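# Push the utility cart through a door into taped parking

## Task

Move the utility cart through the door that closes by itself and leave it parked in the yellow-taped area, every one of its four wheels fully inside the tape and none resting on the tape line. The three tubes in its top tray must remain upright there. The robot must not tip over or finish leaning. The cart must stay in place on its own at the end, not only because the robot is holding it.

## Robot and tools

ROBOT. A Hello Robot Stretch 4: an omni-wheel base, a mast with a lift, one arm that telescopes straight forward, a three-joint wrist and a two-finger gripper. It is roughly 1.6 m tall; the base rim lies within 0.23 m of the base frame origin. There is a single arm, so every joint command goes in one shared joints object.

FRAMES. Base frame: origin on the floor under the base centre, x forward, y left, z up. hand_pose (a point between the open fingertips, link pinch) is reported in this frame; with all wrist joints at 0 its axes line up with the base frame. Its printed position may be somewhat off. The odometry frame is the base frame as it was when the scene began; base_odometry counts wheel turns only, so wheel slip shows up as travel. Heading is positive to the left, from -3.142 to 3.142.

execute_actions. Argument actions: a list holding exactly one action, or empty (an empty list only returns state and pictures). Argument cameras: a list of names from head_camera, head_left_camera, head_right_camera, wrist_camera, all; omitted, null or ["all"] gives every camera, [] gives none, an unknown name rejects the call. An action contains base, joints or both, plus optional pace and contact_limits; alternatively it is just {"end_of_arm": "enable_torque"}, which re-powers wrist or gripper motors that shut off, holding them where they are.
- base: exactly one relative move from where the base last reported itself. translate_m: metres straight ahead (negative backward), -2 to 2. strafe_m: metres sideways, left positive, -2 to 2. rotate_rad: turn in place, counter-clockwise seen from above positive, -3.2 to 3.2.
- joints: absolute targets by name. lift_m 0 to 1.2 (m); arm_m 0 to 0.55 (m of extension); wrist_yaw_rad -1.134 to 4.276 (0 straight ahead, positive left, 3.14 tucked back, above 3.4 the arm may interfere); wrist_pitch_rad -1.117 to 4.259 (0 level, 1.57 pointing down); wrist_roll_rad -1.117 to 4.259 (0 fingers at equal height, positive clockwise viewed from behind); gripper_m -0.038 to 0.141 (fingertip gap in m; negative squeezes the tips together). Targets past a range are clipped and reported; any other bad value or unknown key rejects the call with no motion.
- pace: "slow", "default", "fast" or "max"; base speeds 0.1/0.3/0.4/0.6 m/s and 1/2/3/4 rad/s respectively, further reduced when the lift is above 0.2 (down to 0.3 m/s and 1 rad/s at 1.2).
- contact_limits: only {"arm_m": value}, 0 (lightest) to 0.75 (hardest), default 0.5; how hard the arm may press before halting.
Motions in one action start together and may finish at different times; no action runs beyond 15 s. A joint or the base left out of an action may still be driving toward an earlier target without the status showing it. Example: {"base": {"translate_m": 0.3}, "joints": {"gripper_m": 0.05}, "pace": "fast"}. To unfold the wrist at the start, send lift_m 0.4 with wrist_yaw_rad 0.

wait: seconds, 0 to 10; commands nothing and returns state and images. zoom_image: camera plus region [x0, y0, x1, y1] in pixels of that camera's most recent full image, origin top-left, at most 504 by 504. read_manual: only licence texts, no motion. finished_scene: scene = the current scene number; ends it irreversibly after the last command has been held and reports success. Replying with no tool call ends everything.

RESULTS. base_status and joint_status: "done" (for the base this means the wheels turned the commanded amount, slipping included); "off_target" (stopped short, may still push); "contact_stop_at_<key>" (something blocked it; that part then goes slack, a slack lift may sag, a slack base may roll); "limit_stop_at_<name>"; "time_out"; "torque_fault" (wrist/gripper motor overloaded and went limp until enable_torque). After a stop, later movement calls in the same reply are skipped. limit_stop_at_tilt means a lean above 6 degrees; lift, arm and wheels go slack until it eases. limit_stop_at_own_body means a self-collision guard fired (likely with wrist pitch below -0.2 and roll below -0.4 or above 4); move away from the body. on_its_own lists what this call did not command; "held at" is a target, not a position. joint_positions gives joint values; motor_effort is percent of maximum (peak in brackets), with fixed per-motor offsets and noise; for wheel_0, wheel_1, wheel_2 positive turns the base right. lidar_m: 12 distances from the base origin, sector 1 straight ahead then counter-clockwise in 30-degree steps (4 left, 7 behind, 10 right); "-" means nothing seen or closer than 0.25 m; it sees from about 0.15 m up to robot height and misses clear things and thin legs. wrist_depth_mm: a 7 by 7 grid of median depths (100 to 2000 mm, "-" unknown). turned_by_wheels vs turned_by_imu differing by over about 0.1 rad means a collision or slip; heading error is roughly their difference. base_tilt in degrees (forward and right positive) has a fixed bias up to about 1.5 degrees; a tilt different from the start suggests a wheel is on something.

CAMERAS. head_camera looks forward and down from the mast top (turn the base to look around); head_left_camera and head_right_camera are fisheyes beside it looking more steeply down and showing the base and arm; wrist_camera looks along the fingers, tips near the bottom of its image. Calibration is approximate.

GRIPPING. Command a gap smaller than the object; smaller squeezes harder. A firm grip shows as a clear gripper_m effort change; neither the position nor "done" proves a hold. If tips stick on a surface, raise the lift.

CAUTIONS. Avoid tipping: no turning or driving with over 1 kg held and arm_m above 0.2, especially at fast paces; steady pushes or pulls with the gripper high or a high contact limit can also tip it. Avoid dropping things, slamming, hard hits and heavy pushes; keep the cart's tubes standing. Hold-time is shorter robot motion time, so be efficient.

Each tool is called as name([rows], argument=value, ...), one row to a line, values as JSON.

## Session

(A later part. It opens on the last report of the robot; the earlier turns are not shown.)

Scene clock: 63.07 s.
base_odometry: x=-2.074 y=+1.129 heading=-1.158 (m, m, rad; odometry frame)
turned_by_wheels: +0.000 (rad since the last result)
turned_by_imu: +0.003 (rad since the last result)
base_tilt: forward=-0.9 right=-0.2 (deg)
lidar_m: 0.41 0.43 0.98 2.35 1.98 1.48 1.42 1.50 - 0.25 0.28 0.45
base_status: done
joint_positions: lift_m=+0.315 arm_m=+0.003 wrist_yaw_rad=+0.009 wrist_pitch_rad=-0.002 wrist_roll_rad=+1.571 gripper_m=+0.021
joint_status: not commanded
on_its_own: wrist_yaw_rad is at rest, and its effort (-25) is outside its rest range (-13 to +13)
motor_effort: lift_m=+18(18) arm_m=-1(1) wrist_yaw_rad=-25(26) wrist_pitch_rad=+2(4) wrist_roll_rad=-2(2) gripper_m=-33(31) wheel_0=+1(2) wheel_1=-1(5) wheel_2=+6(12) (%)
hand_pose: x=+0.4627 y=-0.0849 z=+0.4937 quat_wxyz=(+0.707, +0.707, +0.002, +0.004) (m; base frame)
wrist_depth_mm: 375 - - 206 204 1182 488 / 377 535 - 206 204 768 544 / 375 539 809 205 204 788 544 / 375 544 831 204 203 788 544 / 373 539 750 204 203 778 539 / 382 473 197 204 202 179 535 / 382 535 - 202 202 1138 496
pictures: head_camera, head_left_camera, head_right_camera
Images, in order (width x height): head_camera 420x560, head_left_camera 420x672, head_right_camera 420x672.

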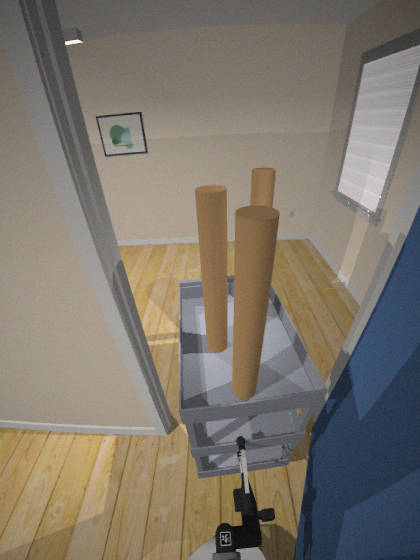

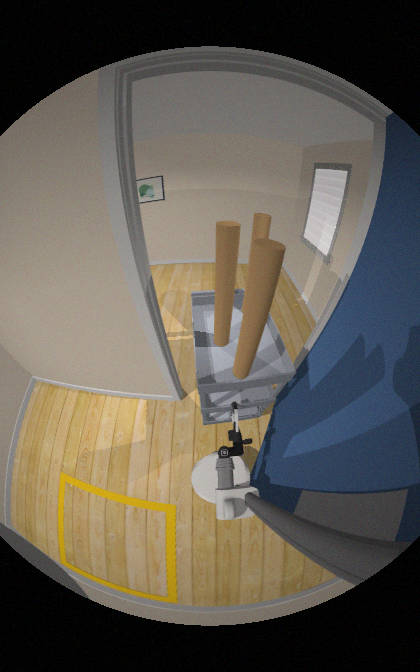

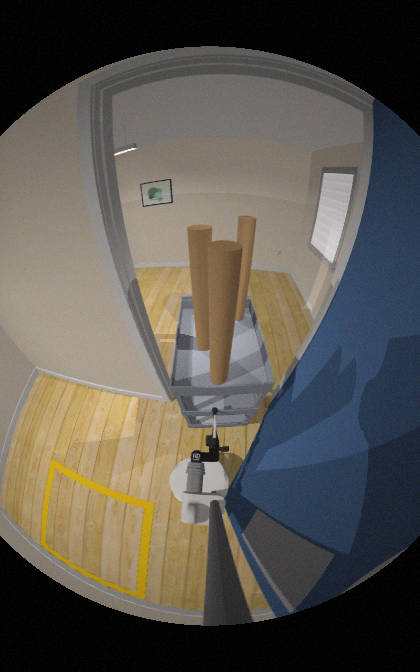

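execute_actions([
  {"base":{"strafe_m":-0.11},"joints":{"wrist_yaw_rad":0.4},"pace":"slow"},
], cameras=["head_camera"])

execute_actions([
  {"base":{"translate_m":-0.3},"pace":"slow"},
], cameras=["head_camera","head_left_camera","head_right_camera"])

Scene clock: 65.70 s.
base_odometry: x=-2.175 y=+1.085 heading=-1.158 (m, m, rad; odometry frame)
turned_by_wheels: +0.001 (rad since the last result)
turned_by_imu: +0.002 (rad since the last result)
base_tilt: forward=-0.9 right=-0.2 (deg)
lidar_m: 0.42 0.43 0.99 2.45 1.96 1.49 1.42 0.25 0.26 0.25 0.25 0.47
base_status: done
joint_positions: lift_m=+0.315 arm_m=+0.003 wrist_yaw_rad=+0.409 wrist_pitch_rad=-0.002 wrist_roll_rad=+1.569 gripper_m=+0.021
joint_status: all done
on_its_own: wrist_yaw_rad is at rest, and its effort (-26) is outside its rest range (-13 to +13)
motor_effort: lift_m=+18(18) arm_m=-1(1) wrist_yaw_rad=-26(77) wrist_pitch_rad=+4(5) wrist_roll_rad=+1(4) gripper_m=-25(29) wheel_0=+5(14) wheel_1=+1(8) wheel_2=+3(6) (%)
hand_pose: x=+0.4729 y=+0.0345 z=+0.4938 quat_wxyz=(+0.693, +0.692, +0.143, +0.144) (m; base frame)
wrist_depth_mm: 375 530 158 153 153 707 554 / 377 539 167 162 161 723 544 / 370 539 741 170 169 750 544 / 375 544 741 181 182 768 544 / 373 544 - 193 194 1160 544 / 382 480 197 206 201 178 496 / 379 621 615 214 413 615 421
pictures: head_camera
Images, in order (width x height): head_camera 420x560.

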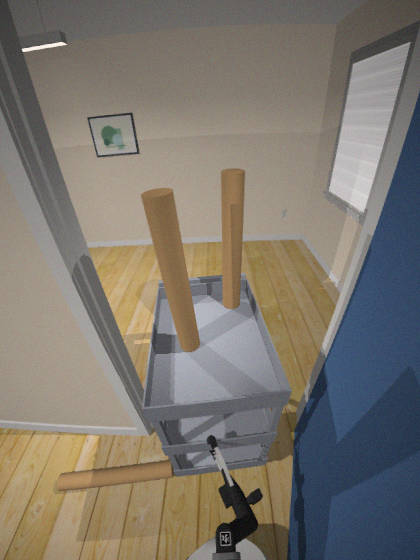

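Scene clock: 69.97 s.
base_odometry: x=-2.295 y=+1.360 heading=-1.158 (m, m, rad; odometry frame)
turned_by_wheels: +0.000 (rad since the last result)
turned_by_imu: +0.000 (rad since the last result)
base_tilt: forward=-0.9 right=-0.2 (deg)
lidar_m: 0.43 0.45 1.41 2.47 1.56 1.16 1.11 1.21 1.30 1.27 0.25 0.33
base_status: done
joint_positions: lift_m=+0.315 arm_m=+0.003 wrist_yaw_rad=+0.397 wrist_pitch_rad=-0.001 wrist_roll_rad=+1.569 gripper_m=+0.021
joint_status: not commanded
motor_effort: lift_m=+18(18) arm_m=-1(1) wrist_yaw_rad=+9(25) wrist_pitch_rad=+2(3) wrist_roll_rad=+3(2) gripper_m=-28(30) wheel_0=-3(6) wheel_1=-3(4) wheel_2=+1(11) (%)
hand_pose: x=+0.4733 y=+0.0308 z=+0.4937 quat_wxyz=(+0.694, +0.693, +0.139, +0.140) (m; base frame)
wrist_depth_mm: 375 530 158 154 153 691 549 / 377 544 167 162 161 723 544 / 373 544 732 172 170 768 544 / 373 544 750 182 182 788 539 / 377 549 866 193 194 866 544 / 384 452 197 206 201 178 480 / 382 1025 1025 214 946 960 421
pictures: head_camera, head_left_camera, head_right_camera
Images, in order (width x height): head_camera 420x560, head_left_camera 420x672, head_right_camera 420x672.

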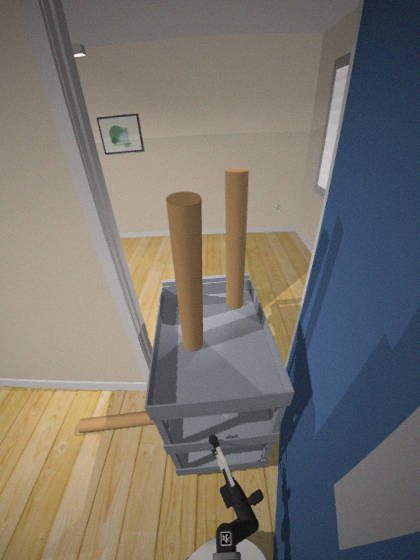

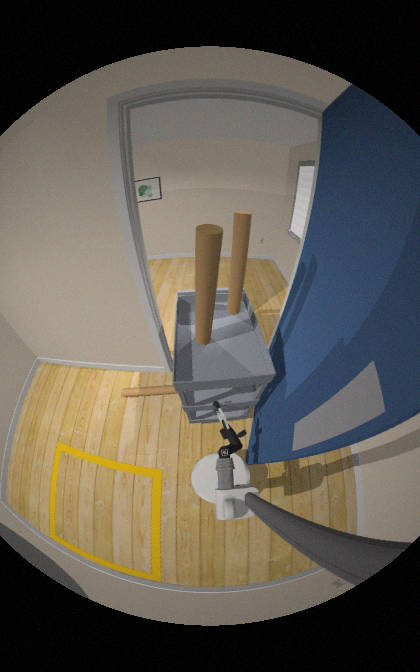

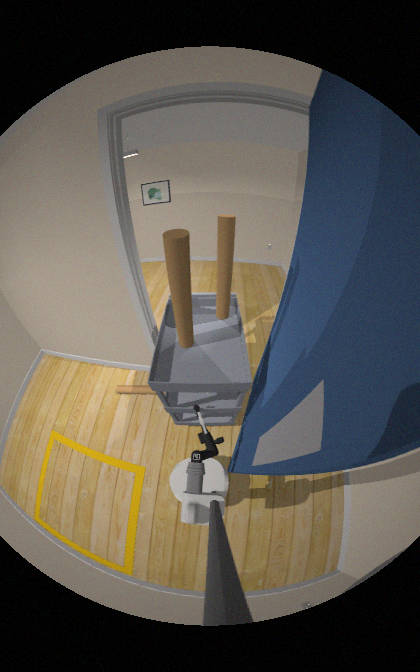

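execute_actions([
  {"base":{"translate_m":-0.3},"pace":"slow"},
], cameras=["head_camera","head_left_camera","head_right_camera"])

Scene clock: 75.93 s.
base_odometry: x=-2.415 y=+1.635 heading=-1.157 (m, m, rad; odometry frame)
turned_by_wheels: +0.001 (rad since the last result)
turned_by_imu: +0.003 (rad since the last result)
base_tilt: forward=-0.9 right=-0.2 (deg)
lidar_m: 0.43 0.45 1.87 2.46 1.15 0.86 0.83 0.85 1.25 1.26 1.34 0.42
base_status: done
joint_positions: lift_m=+0.315 arm_m=+0.003 wrist_yaw_rad=+0.408 wrist_pitch_rad=+0.000 wrist_roll_rad=+1.571 gripper_m=+0.021
joint_status: not commanded
on_its_own: wrist_yaw_rad is at rest, and its effort (-21) is outside its rest range (-13 to +13)
motor_effort: lift_m=+20(20) arm_m=-3(3) wrist_yaw_rad=-21(22) wrist_pitch_rad=-2(1) wrist_roll_rad=-3(3) gripper_m=-30(34) wheel_0=+3(4) wheel_1=+0(8) wheel_2=+5(12) (%)
hand_pose: x=+0.4733 y=+0.0341 z=+0.4932 quat_wxyz=(+0.693, +0.692, +0.143, +0.143) (m; base frame)
wrist_depth_mm: 377 530 160 156 155 699 549 / 379 535 168 164 163 732 539 / 375 549 178 173 173 759 535 / 377 544 750 182 182 759 539 / 375 549 208 192 195 904 530 / 384 455 197 205 201 179 484 / 379 1499 1430 212 1430 991 427
pictures: head_camera, head_left_camera, head_right_camera
Images, in order (width x height): head_camera 420x560, head_left_camera 420x672, head_right_camera 420x672.

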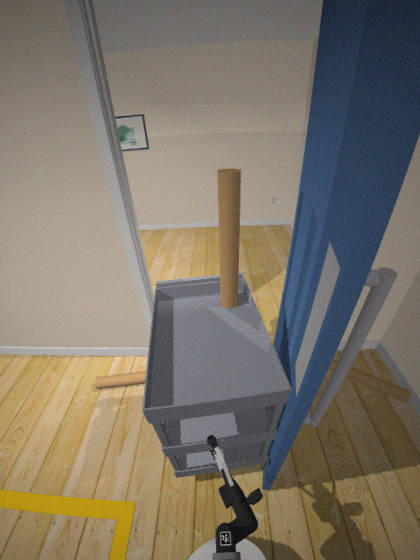

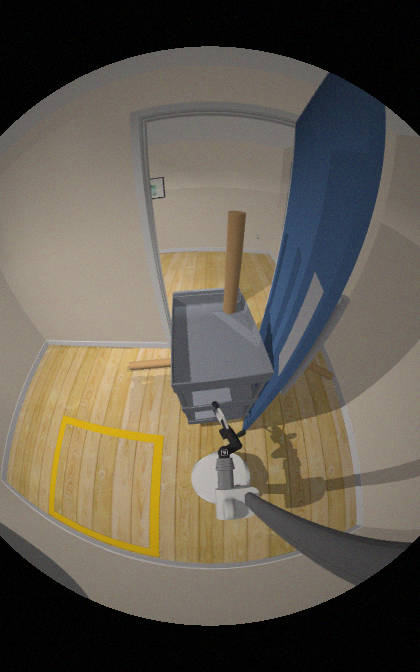

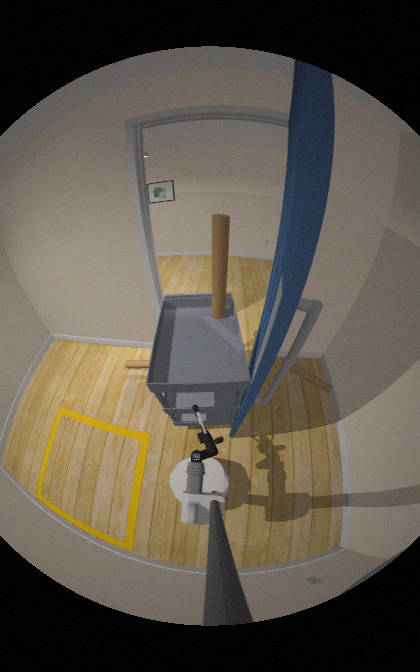

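execute_actions([
  {"base":{"translate_m":-0.45},"pace":"slow"},
], cameras=["head_camera","head_left_camera","head_right_camera"])

Scene clock: 81.90 s.
base_odometry: x=-2.596 y=+2.047 heading=-1.157 (m, m, rad; odometry frame)
turned_by_wheels: +0.000 (rad since the last result)
turned_by_imu: +0.003 (rad since the last result)
base_tilt: forward=-0.9 right=-0.1 (deg)
lidar_m: 0.42 0.43 2.54 1.32 0.51 0.39 0.38 0.39 0.59 1.23 1.30 0.49
base_status: done
joint_positions: lift_m=+0.315 arm_m=+0.003 wrist_yaw_rad=+0.407 wrist_pitch_rad=-0.001 wrist_roll_rad=+1.571 gripper_m=+0.021
joint_status: not commanded
on_its_own: wrist_yaw_rad is at rest, and its effort (-22) is outside its rest range (-13 to +13)
motor_effort: lift_m=+20(20) arm_m=-3(3) wrist_yaw_rad=-22(23) wrist_pitch_rad=-3(2) wrist_roll_rad=-2(1) gripper_m=-29(31) wheel_0=+1(2) wheel_1=-1(5) wheel_2=+4(10) (%)
hand_pose: x=+0.4733 y=+0.0340 z=+0.4933 quat_wxyz=(+0.693, +0.692, +0.143, +0.143) (m; base frame)
wrist_depth_mm: 379 535 171 167 167 715 549 / 377 539 741 174 174 741 539 / 375 544 750 181 181 759 544 / 375 554 741 189 188 778 544 / 373 549 217 196 198 759 539 / 384 452 198 205 202 179 504 / 379 - - 209 931 1138 427
pictures: head_camera, head_left_camera, head_right_camera
Images, in order (width x height): head_camera 420x560, head_left_camera 420x672, head_right_camera 420x672.

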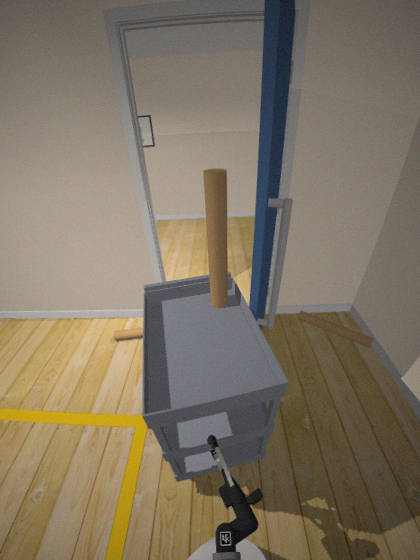

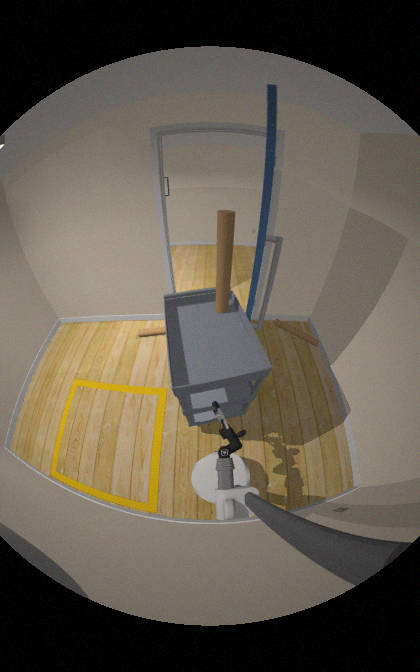

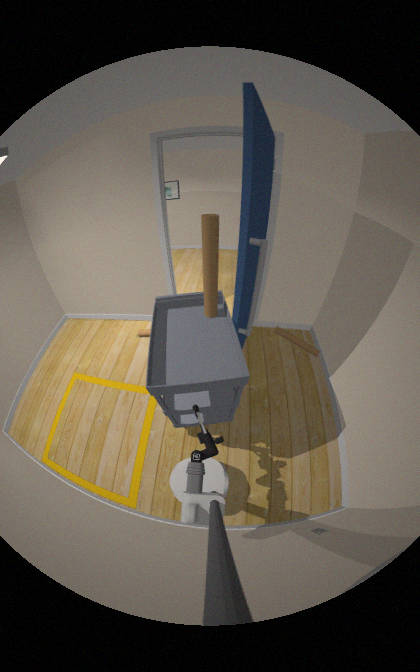

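execute_actions([
  {"base":{"strafe_m":0.45},"pace":"slow"},
], cameras=["head_camera","head_left_camera"])

Scene clock: 88.30 s.
base_odometry: x=-2.184 y=+2.227 heading=-1.158 (m, m, rad; odometry frame)
turned_by_wheels: -0.001 (rad since the last result)
turned_by_imu: -0.002 (rad since the last result)
base_tilt: forward=-0.9 right=-0.3 (deg)
lidar_m: 0.38 0.54 2.09 1.30 0.51 0.38 0.37 0.38 0.56 1.68 1.77 0.35
base_status: done
joint_positions: lift_m=+0.315 arm_m=+0.003 wrist_yaw_rad=+0.392 wrist_pitch_rad=-0.002 wrist_roll_rad=+1.569 gripper_m=+0.021
joint_status: not commanded
on_its_own: wrist_yaw_rad is at rest, and its effort (+21) is outside its rest range (-13 to +13)
motor_effort: lift_m=+20(20) arm_m=-3(3) wrist_yaw_rad=+21(25) wrist_pitch_rad=+3(4) wrist_roll_rad=+3(3) gripper_m=-31(28) wheel_0=-5(9) wheel_1=-2(4) wheel_2=-2(4) (%)
hand_pose: x=+0.4738 y=+0.0295 z=+0.4937 quat_wxyz=(+0.694, +0.693, +0.137, +0.139) (m; base frame)
wrist_depth_mm: 373 - - - - - 535 / 377 473 - - - - 539 / 373 504 107 107 106 559 512 / 375 1618 129 126 124 1078 480 / 375 1808 177 158 155 1160 768 / 366 1863 189 209 195 178 768 / - 355 353 258 336 340 338
pictures: head_camera, head_left_camera
Images, in order (width x height): head_camera 420x560, head_left_camera 420x672.

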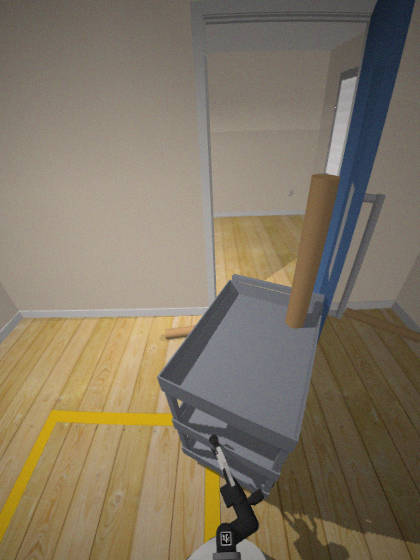

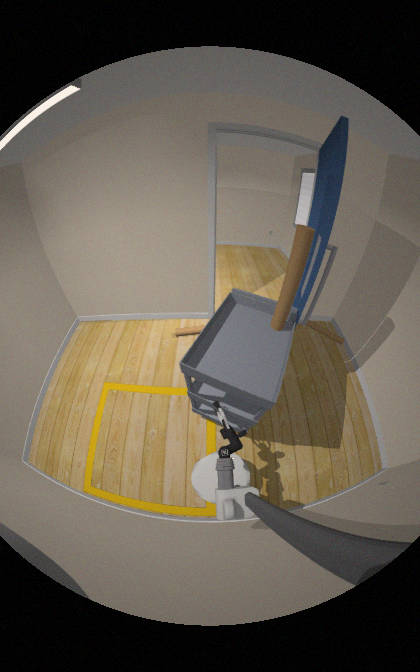

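execute_actions([
  {"base":{"rotate_rad":-0.15},"pace":"slow"},
], cameras=["head_camera"])

Scene clock: 89.97 s.
base_odometry: x=-2.184 y=+2.227 heading=-1.308 (m, m, rad; odometry frame)
turned_by_wheels: -0.150 (rad since the last result)
turned_by_imu: -0.151 (rad since the last result)
base_tilt: forward=-0.9 right=-0.2 (deg)
lidar_m: 0.41 0.48 2.20 2.02 0.60 0.39 0.36 0.36 0.48 1.02 1.71 0.40
base_status: done
joint_positions: lift_m=+0.315 arm_m=+0.003 wrist_yaw_rad=+0.401 wrist_pitch_rad=-0.002 wrist_roll_rad=+1.570 gripper_m=+0.021
joint_status: not commanded
motor_effort: lift_m=+19(20) arm_m=-3(3) wrist_yaw_rad=-1(50) wrist_pitch_rad=+3(5) wrist_roll_rad=+0(0) gripper_m=-30(29) wheel_0=-1(12) wheel_1=+0(3) wheel_2=+2(7) (%)
hand_pose: x=+0.4735 y=+0.0320 z=+0.4937 quat_wxyz=(+0.693, +0.693, +0.140, +0.141) (m; base frame)
wrist_depth_mm: 375 530 113 111 110 661 549 / 379 535 124 123 121 699 544 / 375 544 141 137 135 699 539 / 373 539 160 154 153 1138 508 / 375 1708 202 177 179 1138 480 / 387 1756 195 206 198 179 788 / 343 1808 1808 230 1708 1118 707
pictures: head_camera
Images, in order (width x height): head_camera 420x560.

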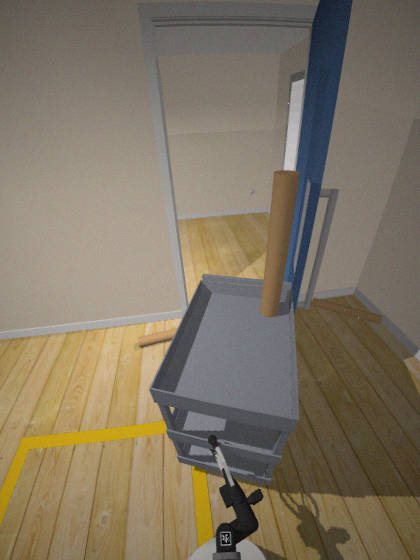

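execute_actions([
  {"base":{"rotate_rad":-0.15},"pace":"slow"},
], cameras=[])

execute_actions([
  {"base":{"translate_m":-0.1},"pace":"slow"},
], cameras=[])

execute_actions([
  {"base":{"strafe_m":0.25},"pace":"slow"},
], cameras=["head_camera"])

execute_actions([
  {"base":{"rotate_rad":-0.15},"pace":"slow"},
], cameras=[])

execute_actions([
  {"base":{"rotate_rad":-0.15},"pace":"slow"},
], cameras=["head_camera","head_left_camera"])

Scene clock: 91.63 s.
base_odometry: x=-2.184 y=+2.227 heading=-1.458 (m, m, rad; odometry frame)
turned_by_wheels: -0.150 (rad since the last result)
turned_by_imu: -0.151 (rad since the last result)
base_tilt: forward=-0.9 right=-0.1 (deg)
lidar_m: 0.41 0.46 2.00 2.04 0.77 0.42 0.35 0.35 0.44 0.74 1.69 0.44
base_status: done
joint_positions: lift_m=+0.315 arm_m=+0.003 wrist_yaw_rad=+0.404 wrist_pitch_rad=-0.001 wrist_roll_rad=+1.571 gripper_m=+0.021
joint_status: not commanded
motor_effort: lift_m=+19(19) arm_m=-2(3) wrist_yaw_rad=-11(56) wrist_pitch_rad=+1(3) wrist_roll_rad=-2(3) gripper_m=-26(30) wheel_0=+1(15) wheel_1=+0(5) wheel_2=+2(9) (%)
hand_pose: x=+0.4734 y=+0.0329 z=+0.4936 quat_wxyz=(+0.693, +0.693, +0.141, +0.142) (m; base frame)
wrist_depth_mm: 377 535 144 141 139 699 549 / 379 539 154 150 149 732 544 / 377 549 167 161 160 768 535 / 375 544 741 173 174 750 539 / 377 549 1576 187 189 1160 508 / 382 452 198 204 199 178 480 / 384 1661 1708 215 1618 1138 715
pictures: none
No camera images: the call's "cameras" was empty. Leave "cameras" out to get every camera's image.

Scene clock: 93.90 s.
base_odometry: x=-2.196 y=+2.326 heading=-1.457 (m, m, rad; odometry frame)
turned_by_wheels: +0.000 (rad since the last result)
turned_by_imu: +0.000 (rad since the last result)
base_tilt: forward=-0.9 right=-0.2 (deg)
lidar_m: 0.42 0.45 2.11 2.01 0.57 0.32 0.26 0.25 0.32 0.56 1.72 0.46
base_status: done
joint_positions: lift_m=+0.315 arm_m=+0.003 wrist_yaw_rad=+0.401 wrist_pitch_rad=-0.001 wrist_roll_rad=+1.571 gripper_m=+0.021
joint_status: not commanded
motor_effort: lift_m=+19(19) arm_m=-2(2) wrist_yaw_rad=-2(9) wrist_pitch_rad=+1(0) wrist_roll_rad=-4(2) gripper_m=-29(31) wheel_0=-1(4) wheel_1=-1(3) wheel_2=+4(9) (%)
hand_pose: x=+0.4734 y=+0.0322 z=+0.4935 quat_wxyz=(+0.693, +0.693, +0.141, +0.141) (m; base frame)
wrist_depth_mm: 375 535 156 151 151 699 549 / 379 539 164 159 159 732 539 / 377 549 174 168 167 759 544 / 375 549 750 179 179 759 535 / 375 544 206 190 191 1160 535 / 384 455 197 205 201 179 492 / 382 1808 1863 212 1661 1138 418
pictures: none
No camera images: the call's "cameras" was empty. Leave "cameras" out to get every camera's image.

Scene clock: 97.53 s.
base_odometry: x=-1.947 y=+2.355 heading=-1.458 (m, m, rad; odometry frame)
turned_by_wheels: +0.000 (rad since the last result)
turned_by_imu: -0.001 (rad since the last result)
base_tilt: forward=-1.0 right=-0.1 (deg)
lidar_m: 0.39 0.49 2.02 1.76 0.72 0.39 0.34 0.34 0.40 0.70 1.95 0.40
base_status: done
joint_positions: lift_m=+0.315 arm_m=+0.003 wrist_yaw_rad=+0.394 wrist_pitch_rad=-0.002 wrist_roll_rad=+1.571 gripper_m=+0.021
joint_status: not commanded
on_its_own: wrist_yaw_rad is at rest, and its effort (+18) is outside its rest range (-13 to +13)
motor_effort: lift_m=+19(19) arm_m=-2(2) wrist_yaw_rad=+18(22) wrist_pitch_rad=+4(2) wrist_roll_rad=-3(5) gripper_m=-28(28) wheel_0=-3(10) wheel_1=-1(6) wheel_2=-1(3) (%)
hand_pose: x=+0.4736 y=+0.0300 z=+0.4937 quat_wxyz=(+0.693, +0.693, +0.138, +0.139) (m; base frame)
wrist_depth_mm: 375 496 106 105 104 654 549 / 377 535 118 116 115 691 544 / 373 539 132 131 129 683 549 / 373 544 154 148 147 1182 512 / 375 1618 198 173 175 1160 469 / 382 1618 193 205 196 178 788 / 345 345 1708 230 332 1008 683
pictures: head_camera
Images, in order (width x height): head_camera 420x560.

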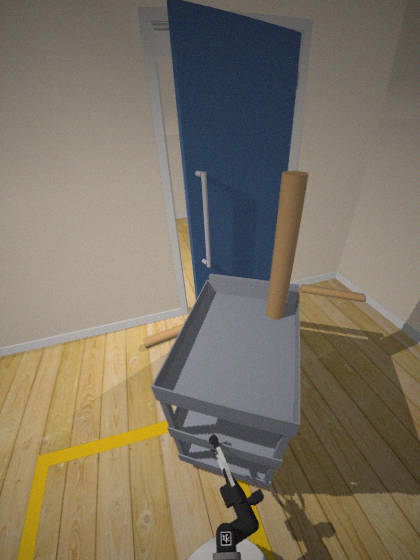

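Scene clock: 98.60 s.
base_odometry: x=-1.947 y=+2.354 heading=-1.607 (m, m, rad; odometry frame)
turned_by_wheels: -0.150 (rad since the last result)
turned_by_imu: -0.151 (rad since the last result)
base_tilt: forward=-1.0 right=-0.2 (deg)
lidar_m: 0.41 0.46 1.88 1.81 0.97 0.44 0.33 0.32 0.37 0.56 1.96 0.42
base_status: done
joint_positions: lift_m=+0.315 arm_m=+0.003 wrist_yaw_rad=+0.401 wrist_pitch_rad=-0.001 wrist_roll_rad=+1.571 gripper_m=+0.021
joint_status: not commanded
motor_effort: lift_m=+19(19) arm_m=-2(3) wrist_yaw_rad=-6(39) wrist_pitch_rad=+1(4) wrist_roll_rad=-2(3) gripper_m=-31(29) wheel_0=+0(10) wheel_1=-1(4) wheel_2=+5(5) (%)
hand_pose: x=+0.4734 y=+0.0322 z=+0.4935 quat_wxyz=(+0.693, +0.693, +0.141, +0.141) (m; base frame)
wrist_depth_mm: 377 530 138 135 134 691 549 / 379 535 148 145 144 723 539 / 375 544 163 157 156 768 539 / 377 549 178 170 169 715 539 / 375 591 1537 186 187 1160 508 / 379 452 199 205 199 179 473 / 382 1576 1576 216 1537 1138 715
pictures: none
No camera images: the call's "cameras" was empty. Leave "cameras" out to get every camera's image.

Scene clock: 99.67 s.
base_odometry: x=-1.947 y=+2.354 heading=-1.756 (m, m, rad; odometry frame)
turned_by_wheels: -0.149 (rad since the last result)
turned_by_imu: -0.150 (rad since the last result)
base_tilt: forward=-0.9 right=-0.2 (deg)
lidar_m: 0.43 0.44 1.80 1.87 1.66 0.51 0.35 0.32 0.35 0.47 1.14 0.48
base_status: done
joint_positions: lift_m=+0.315 arm_m=+0.003 wrist_yaw_rad=+0.410 wrist_pitch_rad=-0.001 wrist_roll_rad=+1.572 gripper_m=+0.021
joint_status: not commanded
on_its_own: wrist_yaw_rad is at rest, and its effort (-28) is outside its rest range (-13 to +13)
motor_effort: lift_m=+19(19) arm_m=-2(3) wrist_yaw_rad=-28(48) wrist_pitch_rad=+3(2) wrist_roll_rad=-4(5) gripper_m=-28(32) wheel_0=+6(11) wheel_1=+1(7) wheel_2=+6(8) (%)
hand_pose: x=+0.4731 y=+0.0347 z=+0.4936 quat_wxyz=(+0.692, +0.693, +0.143, +0.144) (m; base frame)
wrist_depth_mm: 375 535 167 163 163 707 544 / 379 539 723 171 169 732 539 / 370 544 741 178 178 759 535 / 375 544 741 185 185 788 544 / 375 549 741 194 195 750 539 / 382 452 198 204 200 178 504 / 382 1576 1537 208 213 1138 430
pictures: head_camera, head_left_camera
Images, in order (width x height): head_camera 420x560, head_left_camera 420x672.

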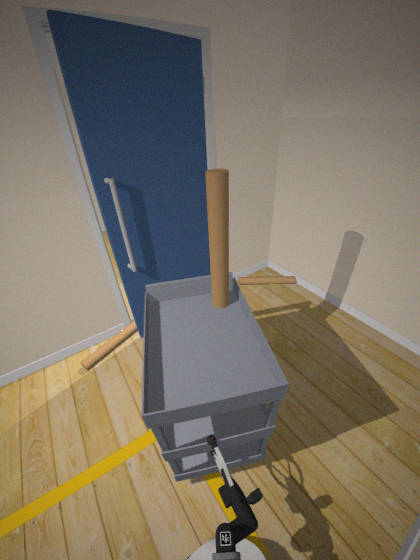

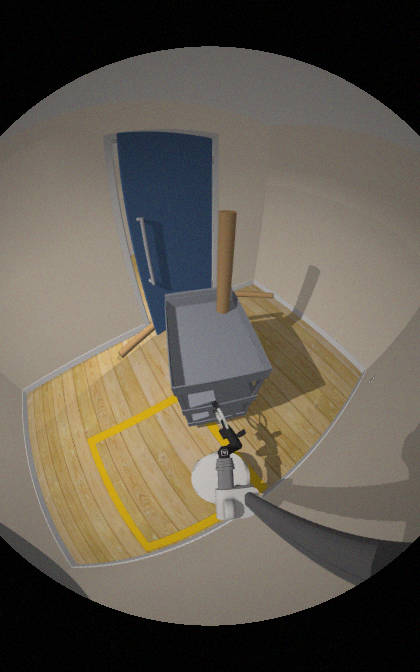

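execute_actions([
  {"joints":{"gripper_m":0.141}},
], cameras=[])

execute_actions([
  {"base":{"translate_m":-0.07}},
], cameras=[])

execute_actions([
  {"base":{"strafe_m":0.9}},
], cameras=[])

execute_actions([
  {"base":{"rotate_rad":-1.45},"joints":{"wrist_yaw_rad":0}},
], cameras=[])

execute_actions([
  {"base":{"strafe_m":0.75}},
])

Scene clock: 103.40 s.
base_odometry: x=-1.947 y=+2.354 heading=-1.757 (m, m, rad; odometry frame)
turned_by_wheels: -0.001 (rad since the last result)
turned_by_imu: +0.000 (rad since the last result)
base_tilt: forward=-1.0 right=-0.2 (deg)
lidar_m: 0.44 0.45 1.81 1.88 1.65 0.51 0.35 0.32 0.36 0.47 1.15 0.50
base_status: not commanded
joint_positions: lift_m=+0.315 arm_m=+0.003 wrist_yaw_rad=+0.399 wrist_pitch_rad=+0.002 wrist_roll_rad=+1.571 gripper_m=+0.141
joint_status: all done
motor_effort: lift_m=+19(19) arm_m=-2(2) wrist_yaw_rad=+3(28) wrist_pitch_rad=-8(8) wrist_roll_rad=-3(5) gripper_m=-1(26) wheel_0=+2(6) wheel_1=+0(0) wheel_2=+1(6) (%)
hand_pose: x=+0.4735 y=+0.0317 z=+0.4927 quat_wxyz=(+0.693, +0.693, +0.141, +0.140) (m; base frame)
wrist_depth_mm: 379 539 715 181 181 707 544 / 382 549 750 188 188 741 535 / 377 554 750 195 197 778 535 / 379 554 759 204 205 798 539 / 382 517 831 211 215 691 530 / 387 488 221 219 218 198 496 / 387 1537 1537 132 1499 1098 455
pictures: none
No camera images: the call's "cameras" was empty. Leave "cameras" out to get every camera's image.

Scene clock: 104.73 s.
base_odometry: x=-1.934 y=+2.423 heading=-1.757 (m, m, rad; odometry frame)
turned_by_wheels: +0.000 (rad since the last result)
turned_by_imu: +0.000 (rad since the last result)
base_tilt: forward=-0.9 right=-0.2 (deg)
lidar_m: 0.50 0.52 1.86 1.83 1.36 0.41 0.28 0.27 0.28 0.39 0.94 0.58
base_status: done
joint_positions: lift_m=+0.315 arm_m=+0.003 wrist_yaw_rad=+0.400 wrist_pitch_rad=+0.002 wrist_roll_rad=+1.571 gripper_m=+0.141
joint_status: not commanded
motor_effort: lift_m=+19(19) arm_m=-3(2) wrist_yaw_rad=+2(2) wrist_pitch_rad=-6(6) wrist_roll_rad=+0(0) gripper_m=+0(1) wheel_0=-2(6) wheel_1=+0(7) wheel_2=-2(7) (%)
hand_pose: x=+0.4735 y=+0.0317 z=+0.4927 quat_wxyz=(+0.693, +0.693, +0.141, +0.140) (m; base frame)
wrist_depth_mm: 379 544 820 246 750 750 549 / 382 544 1708 254 1661 798 535 / 379 549 1618 265 1576 798 530 / 382 559 917 276 878 820 530 / 382 521 1618 287 1537 676 535 / 389 488 1618 298 296 198 504 / 366 1576 1576 132 1499 1118 750
pictures: none
No camera images: the call's "cameras" was empty. Leave "cameras" out to get every camera's image.

Scene clock: 109.07 s.
base_odometry: x=-1.050 y=+2.256 heading=-1.758 (m, m, rad; odometry frame)
turned_by_wheels: +0.000 (rad since the last result)
turned_by_imu: -0.001 (rad since the last result)
base_tilt: forward=-0.9 right=-0.2 (deg)
lidar_m: 1.40 1.31 1.36 1.03 0.97 1.00 0.81 0.76 0.80 1.02 0.83 0.92
base_status: done
joint_positions: lift_m=+0.315 arm_m=+0.003 wrist_yaw_rad=+0.400 wrist_pitch_rad=+0.002 wrist_roll_rad=+1.571 gripper_m=+0.141
joint_status: not commanded
motor_effort: lift_m=+19(19) arm_m=-3(2) wrist_yaw_rad=+0(3) wrist_pitch_rad=-7(7) wrist_roll_rad=-2(3) gripper_m=-2(2) wheel_0=+0(8) wheel_1=-2(7) wheel_2=-1(2) (%)
hand_pose: x=+0.4735 y=+0.0317 z=+0.4927 quat_wxyz=(+0.693, +0.693, +0.141, +0.140) (m; base frame)
wrist_depth_mm: 1255 1255 1255 1229 1205 1042 750 / 1255 1229 1229 1182 1229 991 759 / 1229 1205 1205 1182 1182 1138 768 / 1182 1205 1182 1160 1138 1138 759 / 1160 1160 1138 1160 1160 1042 759 / 1138 1118 1118 1138 1118 196 759 / 1138 1118 1098 132 1098 1060 750
pictures: none
No camera images: the call's "cameras" was empty. Leave "cameras" out to get every camera's image.

Scene clock: 111.07 s.
base_odometry: x=-1.050 y=+2.256 heading=+3.076 (m, m, rad; odometry frame)
turned_by_wheels: -1.450 (rad since the last result)
turned_by_imu: -1.471 (rad since the last result)
base_tilt: forward=-1.0 right=-0.2 (deg)
lidar_m: 1.16 0.82 0.97 1.35 1.32 1.33 1.00 0.96 1.02 0.78 0.75 0.81
base_status: done
joint_positions: lift_m=+0.315 arm_m=+0.003 wrist_yaw_rad=+0.000 wrist_pitch_rad=+0.002 wrist_roll_rad=+1.571 gripper_m=+0.141
joint_status: all done
motor_effort: lift_m=+19(19) arm_m=-2(2) wrist_yaw_rad=+1(9) wrist_pitch_rad=-7(7) wrist_roll_rad=-3(3) gripper_m=+0(0) wheel_0=+1(5) wheel_1=+0(6) wheel_2=+0(6) (%)
hand_pose: x=+0.4622 y=-0.0874 z=+0.4926 quat_wxyz=(+0.707, +0.707, +0.001, -0.001) (m; base frame)
wrist_depth_mm: 691 691 676 676 661 676 647 / 831 820 820 809 809 788 723 / 1025 1042 1042 1008 1008 960 768 / 1430 1430 1366 1366 1366 1138 768 / - 1921 1921 - 1863 1060 768 / - - - - 1863 197 759 / - - - 132 - 1118 741
pictures: none
No camera images: the call's "cameras" was empty. Leave "cameras" out to get every camera's image.

Scene clock: 114.90 s.
base_odometry: x=-1.099 y=+1.508 heading=+3.076 (m, m, rad; odometry frame)
turned_by_wheels: +0.000 (rad since the last result)
turned_by_imu: -0.001 (rad since the last result)
base_tilt: forward=-0.8 right=-0.1 (deg)
lidar_m: 0.67 0.69 0.85 0.67 0.65 0.69 0.99 1.30 1.38 1.47 1.44 0.73
base_status: done
joint_positions: lift_m=+0.315 arm_m=+0.003 wrist_yaw_rad=+0.000 wrist_pitch_rad=+0.002 wrist_roll_rad=+1.571 gripper_m=+0.141
joint_status: not commanded
motor_effort: lift_m=+19(19) arm_m=-2(2) wrist_yaw_rad=+0(0) wrist_pitch_rad=-7(7) wrist_roll_rad=-3(2) gripper_m=+2(0) wheel_0=+1(8) wheel_1=+0(7) wheel_2=+0(1) (%)
hand_pose: x=+0.4622 y=-0.0874 z=+0.4926 quat_wxyz=(+0.707, +0.707, +0.001, -0.001) (m; base frame)
wrist_depth_mm: 1430 991 1397 1397 1397 707 676 / 492 508 1756 480 1808 691 466 / - 559 917 477 - 798 466 / 492 554 - 473 - 798 462 / 488 521 - 469 - 732 459 / 484 488 831 473 1863 197 462 / 477 508 - 132 904 788 455
pictures: head_camera, head_left_camera, head_right_camera, wrist_camera
camera_calibration (this result's frames):
wrist_camera: T_world_to_cam=[[0.0412214, -0.0232188, -0.99888, 0.478972], [-0.0416833, 0.99882, -0.0249376, 0.169046], [0.99828, 0.0426646, 0.0402049, -0.248682], [0, 0, 0, 1]] pos_world=[0.235557, -0.147116, 0.49265]
Images, in order (width x height): head_camera 420x560, head_left_camera 420x672, head_right_camera 420x672, wrist_camera 616x392.

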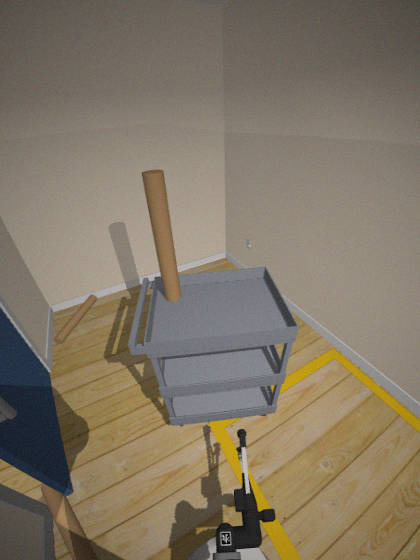

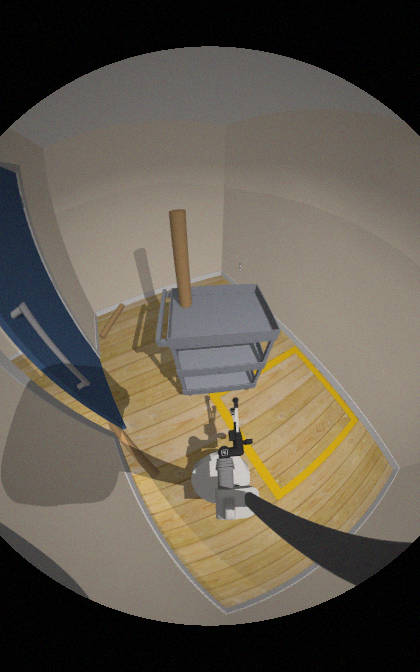

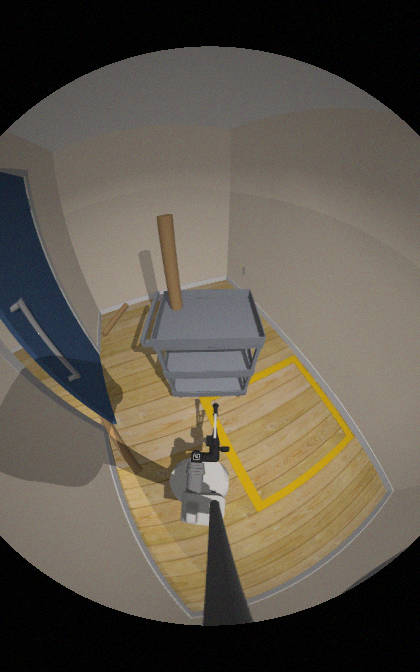

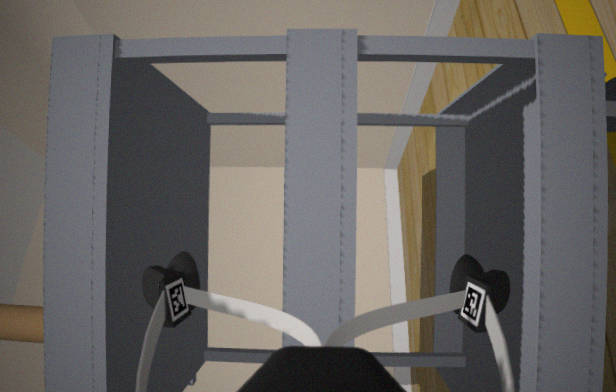

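execute_actions([
  {"base":{"translate_m":0.255}},
], cameras=[])

execute_actions([
  {"joints":{"gripper_m":0.02}},
], cameras=["wrist_camera"])

execute_actions([
  {"base":{"strafe_m":-0.4},"pace":"slow"},
], cameras=["head_camera","head_right_camera"])

Scene clock: 117.80 s.
base_odometry: x=-1.354 y=+1.525 heading=+3.076 (m, m, rad; odometry frame)
turned_by_wheels: +0.000 (rad since the last result)
turned_by_imu: +0.001 (rad since the last result)
base_tilt: forward=-1.0 right=-0.1 (deg)
lidar_m: 0.42 0.43 0.78 0.78 0.75 0.81 1.17 1.54 1.67 1.34 1.31 0.46
base_status: done
joint_positions: lift_m=+0.315 arm_m=+0.003 wrist_yaw_rad=+0.000 wrist_pitch_rad=+0.002 wrist_roll_rad=+1.571 gripper_m=+0.141
joint_status: not commanded
motor_effort: lift_m=+19(19) arm_m=-3(3) wrist_yaw_rad=-1(2) wrist_pitch_rad=-7(8) wrist_roll_rad=-3(4) gripper_m=+3(1) wheel_0=+0(5) wheel_1=-1(6) wheel_2=+1(9) (%)
hand_pose: x=+0.4622 y=-0.0874 z=+0.4926 quat_wxyz=(+0.707, +0.707, +0.001, -0.001) (m; base frame)
wrist_depth_mm: 379 1336 1308 223 1281 1118 723 / 379 549 1537 221 220 647 530 / 377 549 1983 220 220 661 535 / 379 554 - 220 1661 654 530 / 379 517 - 220 1661 654 535 / 389 484 220 218 217 197 525 / 387 512 1863 132 1756 647 535
pictures: none
No camera images: the call's "cameras" was empty. Leave "cameras" out to get every camera's image.

Scene clock: 120.00 s.
base_odometry: x=-1.354 y=+1.525 heading=+3.076 (m, m, rad; odometry frame)
turned_by_wheels: +0.000 (rad since the last result)
turned_by_imu: +0.001 (rad since the last result)
base_tilt: forward=-0.8 right=-0.1 (deg)
lidar_m: 0.41 0.42 0.80 0.80 0.76 0.81 1.17 1.52 1.67 1.37 1.32 0.44
base_status: not commanded
joint_positions: lift_m=+0.315 arm_m=+0.003 wrist_yaw_rad=+0.000 wrist_pitch_rad=-0.002 wrist_roll_rad=+1.571 gripper_m=+0.021
joint_status: all done
motor_effort: lift_m=+19(19) arm_m=-3(2) wrist_yaw_rad=-1(12) wrist_pitch_rad=+5(6) wrist_roll_rad=-3(4) gripper_m=-27(33) wheel_0=-1(1) wheel_1=-2(1) wheel_2=+2(3) (%)
hand_pose: x=+0.4622 y=-0.0874 z=+0.4938 quat_wxyz=(+0.707, +0.707, -0.001, +0.001) (m; base frame)
wrist_depth_mm: 373 1366 1366 206 205 1182 768 / 375 535 1537 206 204 1098 544 / 370 544 1983 205 204 1205 544 / 375 539 - 204 204 1182 544 / 375 544 - 204 203 1182 539 / 384 473 188 203 201 178 535 / 377 535 1863 202 202 640 500
pictures: wrist_camera
camera_calibration (this result's frames):
wrist_camera: T_world_to_cam=[[0.0452926, -0.0232153, -0.998704, 0.478178], [-0.0416408, 0.998817, -0.0251064, 0.169122], [0.998106, 0.0427239, 0.0442723, -0.250658], [0, 0, 0, 1]] pos_world=[0.235568, -0.147112, 0.492902]
Images, in order (width x height): wrist_camera 616x392.

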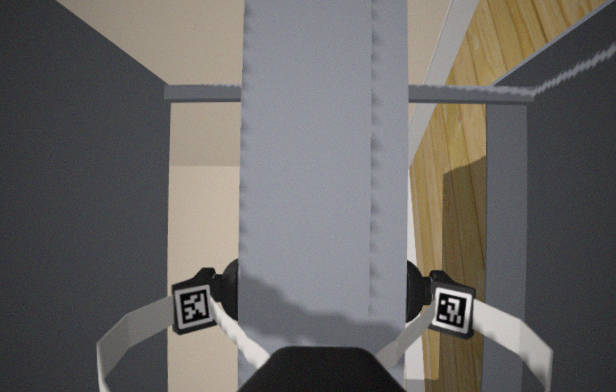

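Scene clock: 125.13 s.
base_odometry: x=-1.328 y=+1.924 heading=+3.076 (m, m, rad; odometry frame)
turned_by_wheels: +0.001 (rad since the last result)
turned_by_imu: +0.005 (rad since the last result)
base_tilt: forward=-1.0 right=-0.2 (deg)
lidar_m: 0.31 0.29 0.30 1.15 1.11 1.20 1.41 1.36 1.29 0.99 0.96 0.48
base_status: done
joint_positions: lift_m=+0.315 arm_m=+0.003 wrist_yaw_rad=+0.007 wrist_pitch_rad=-0.002 wrist_roll_rad=+1.571 gripper_m=+0.021
joint_status: not commanded
on_its_own: wrist_yaw_rad is at rest, and its effort (-19) is outside its rest range (-13 to +13)
motor_effort: lift_m=+18(19) arm_m=-2(3) wrist_yaw_rad=-19(39) wrist_pitch_rad=+6(8) wrist_roll_rad=-4(6) gripper_m=-25(31) wheel_0=+3(12) wheel_1=+2(4) wheel_2=+2(4) (%)
hand_pose: x=+0.4628 y=-0.0855 z=+0.4939 quat_wxyz=(+0.707, +0.707, +0.002, +0.003) (m; base frame)
wrist_depth_mm: 342 340 336 325 332 325 327 / 359 1138 1138 285 342 1042 778 / 370 1366 1397 256 1255 1160 477 / 375 544 1921 234 241 1160 517 / 377 539 699 214 217 683 539 / 382 452 192 197 194 179 535 / 377 539 - 186 184 1118 496
pictures: head_camera, head_right_camera
Images, in order (width x height): head_camera 420x560, head_right_camera 420x672.

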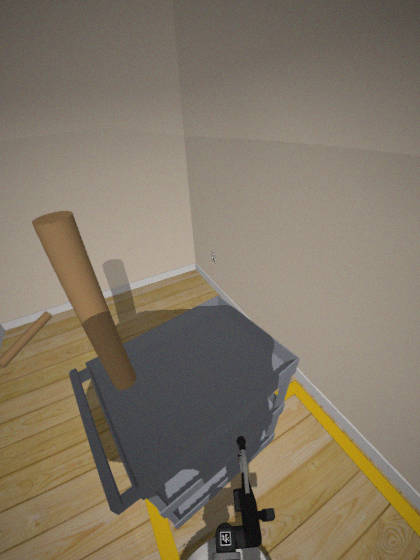

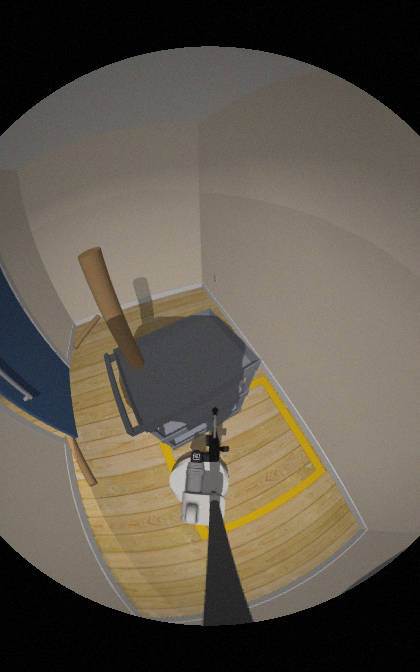

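execute_actions([
  {"joints":{"gripper_m":0.141}},
], cameras=[])

execute_actions([
  {"base":{"translate_m":-0.35}},
], cameras=[])

execute_actions([
  {"base":{"strafe_m":-0.3}},
], cameras=[])

execute_actions([
  {"base":{"rotate_rad":0.5}},
])

Scene clock: 128.07 s.
base_odometry: x=-1.328 y=+1.924 heading=+3.076 (m, m, rad; odometry frame)
turned_by_wheels: -0.001 (rad since the last result)
turned_by_imu: +0.000 (rad since the last result)
base_tilt: forward=-1.0 right=-0.2 (deg)
lidar_m: 0.31 0.29 0.31 1.15 1.12 1.19 1.40 1.36 1.29 0.99 0.96 0.50
base_status: not commanded
joint_positions: lift_m=+0.315 arm_m=+0.003 wrist_yaw_rad=-0.001 wrist_pitch_rad=+0.002 wrist_roll_rad=+1.571 gripper_m=+0.141
joint_status: all done
motor_effort: lift_m=+18(18) arm_m=-2(2) wrist_yaw_rad=+2(21) wrist_pitch_rad=-7(4) wrist_roll_rad=-1(7) gripper_m=+0(29) wheel_0=+0(3) wheel_1=+2(2) wheel_2=-2(2) (%)
hand_pose: x=+0.4622 y=-0.0876 z=+0.4927 quat_wxyz=(+0.707, +0.707, +0.000, -0.001) (m; base frame)
wrist_depth_mm: 891 891 866 359 854 854 715 / 364 1098 1098 314 364 976 421 / 377 1308 1397 281 1255 1138 480 / 379 554 1808 252 1618 1160 521 / 379 517 715 229 691 683 535 / 387 484 214 209 213 198 530 / 384 517 - 132 917 1118 535
pictures: none
No camera images: the call's "cameras" was empty. Leave "cameras" out to get every camera's image.

Scene clock: 130.73 s.
base_odometry: x=-0.978 y=+1.901 heading=+3.076 (m, m, rad; odometry frame)
turned_by_wheels: +0.000 (rad since the last result)
turned_by_imu: +0.000 (rad since the last result)
base_tilt: forward=-1.0 right=-0.2 (deg)
lidar_m: 0.62 0.59 1.27 0.98 0.96 1.02 1.08 1.05 1.12 1.14 1.12 0.96
base_status: done
joint_positions: lift_m=+0.315 arm_m=+0.003 wrist_yaw_rad=+0.000 wrist_pitch_rad=+0.002 wrist_roll_rad=+1.571 gripper_m=+0.141
joint_status: not commanded
motor_effort: lift_m=+18(18) arm_m=-2(3) wrist_yaw_rad=+1(1) wrist_pitch_rad=-7(8) wrist_roll_rad=-3(4) gripper_m=+5(2) wheel_0=+1(6) wheel_1=+0(5) wheel_2=+0(8) (%)
hand_pose: x=+0.4622 y=-0.0875 z=+0.4927 quat_wxyz=(+0.707, +0.707, +0.001, -0.001) (m; base frame)
wrist_depth_mm: 1138 1138 1118 1118 1098 1042 759 / 1336 1308 1308 1281 1255 1060 759 / 1756 691 1618 668 1618 683 676 / - 609 1060 597 - 798 691 / - 549 1060 544 - 741 539 / 517 508 842 496 1863 198 477 / 459 512 - 132 - 778 449
pictures: none
No camera images: the call's "cameras" was empty. Leave "cameras" out to get every camera's image.

Scene clock: 133.07 s.
base_odometry: x=-0.959 y=+2.200 heading=+3.076 (m, m, rad; odometry frame)
turned_by_wheels: +0.000 (rad since the last result)
turned_by_imu: +0.001 (rad since the last result)
base_tilt: forward=-1.0 right=-0.2 (deg)
lidar_m: 0.82 0.75 1.57 1.28 1.24 1.25 0.94 0.90 0.98 0.87 0.85 0.90
base_status: done
joint_positions: lift_m=+0.315 arm_m=+0.003 wrist_yaw_rad=+0.000 wrist_pitch_rad=+0.002 wrist_roll_rad=+1.571 gripper_m=+0.141
joint_status: not commanded
motor_effort: lift_m=+18(18) arm_m=-3(2) wrist_yaw_rad=-1(0) wrist_pitch_rad=-7(6) wrist_roll_rad=-1(5) gripper_m=-1(0) wheel_0=+0(7) wheel_1=+0(5) wheel_2=+1(1) (%)
hand_pose: x=+0.4622 y=-0.0875 z=+0.4927 quat_wxyz=(+0.707, +0.707, +0.001, -0.001) (m; base frame)
wrist_depth_mm: 788 809 788 778 778 750 723 / 946 960 946 931 931 931 759 / 1255 1205 1229 1205 1160 1025 768 / 1661 1618 1576 1576 1576 1160 768 / - - - - 1921 976 750 / - 676 842 683 1042 198 683 / - 634 1060 132 - 627 707
pictures: none
No camera images: the call's "cameras" was empty. Leave "cameras" out to get every camera's image.

Scene clock: 134.37 s.
base_odometry: x=-0.959 y=+2.200 heading=-2.707 (m, m, rad; odometry frame)
turned_by_wheels: +0.500 (rad since the last result)
turned_by_imu: +0.508 (rad since the last result)
base_tilt: forward=-0.9 right=-0.2 (deg)
lidar_m: 0.73 0.76 1.28 1.23 1.25 0.94 0.90 0.97 0.88 0.85 0.90 0.84
base_status: done
joint_positions: lift_m=+0.315 arm_m=+0.003 wrist_yaw_rad=+0.000 wrist_pitch_rad=+0.002 wrist_roll_rad=+1.571 gripper_m=+0.141
joint_status: not commanded
motor_effort: lift_m=+18(18) arm_m=-3(3) wrist_yaw_rad=-1(2) wrist_pitch_rad=-7(7) wrist_roll_rad=-2(3) gripper_m=+0(1) wheel_0=-1(5) wheel_1=+1(10) wheel_2=-1(6) (%)
hand_pose: x=+0.4622 y=-0.0874 z=+0.4927 quat_wxyz=(+0.707, +0.707, +0.001, -0.001) (m; base frame)
wrist_depth_mm: - 597 - 591 1863 723 597 / - 585 1008 574 - 809 569 / - 585 1025 569 - 809 559 / - 569 - 559 - 809 559 / - 564 - 554 - 741 544 / - 554 931 544 1576 198 535 / - 544 - 132 1661 544 530
pictures: head_camera, head_left_camera, head_right_camera, wrist_camera
camera_calibration (this result's frames):
wrist_camera: T_world_to_cam=[[0.0412984, -0.0232078, -0.998877, 0.479012], [-0.0415416, 0.998826, -0.0249241, 0.169016], [0.998283, 0.0425243, 0.0402858, -0.248726], [0, 0, 0, 1]] pos_world=[0.235537, -0.147124, 0.492707]
Images, in order (width x height): head_camera 420x560, head_left_camera 420x672, head_right_camera 420x672, wrist_camera 616x392.

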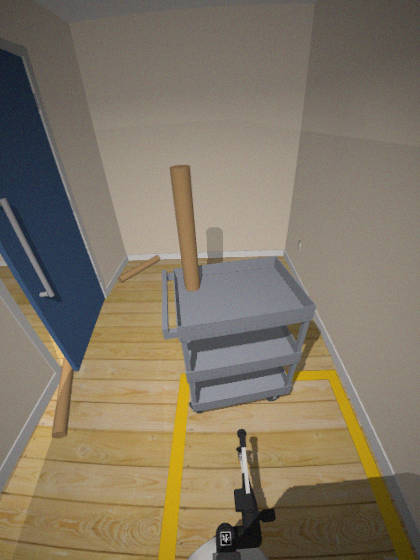

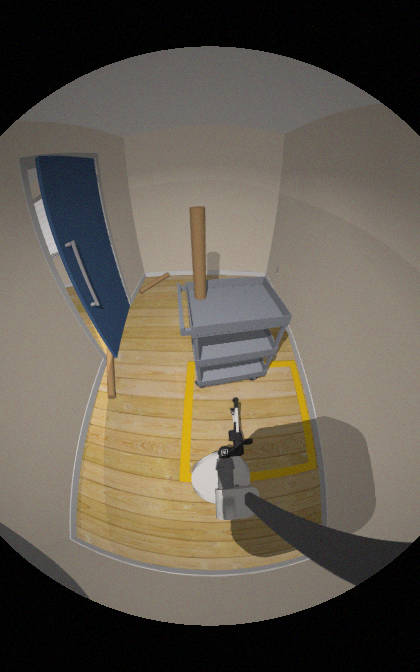

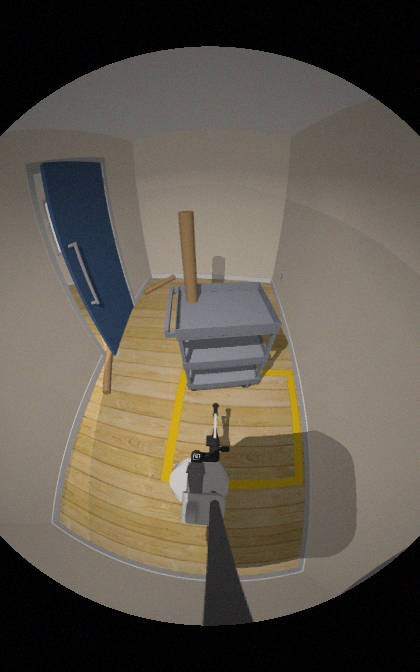

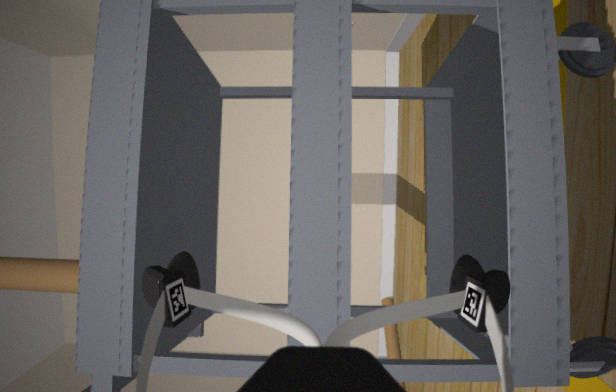

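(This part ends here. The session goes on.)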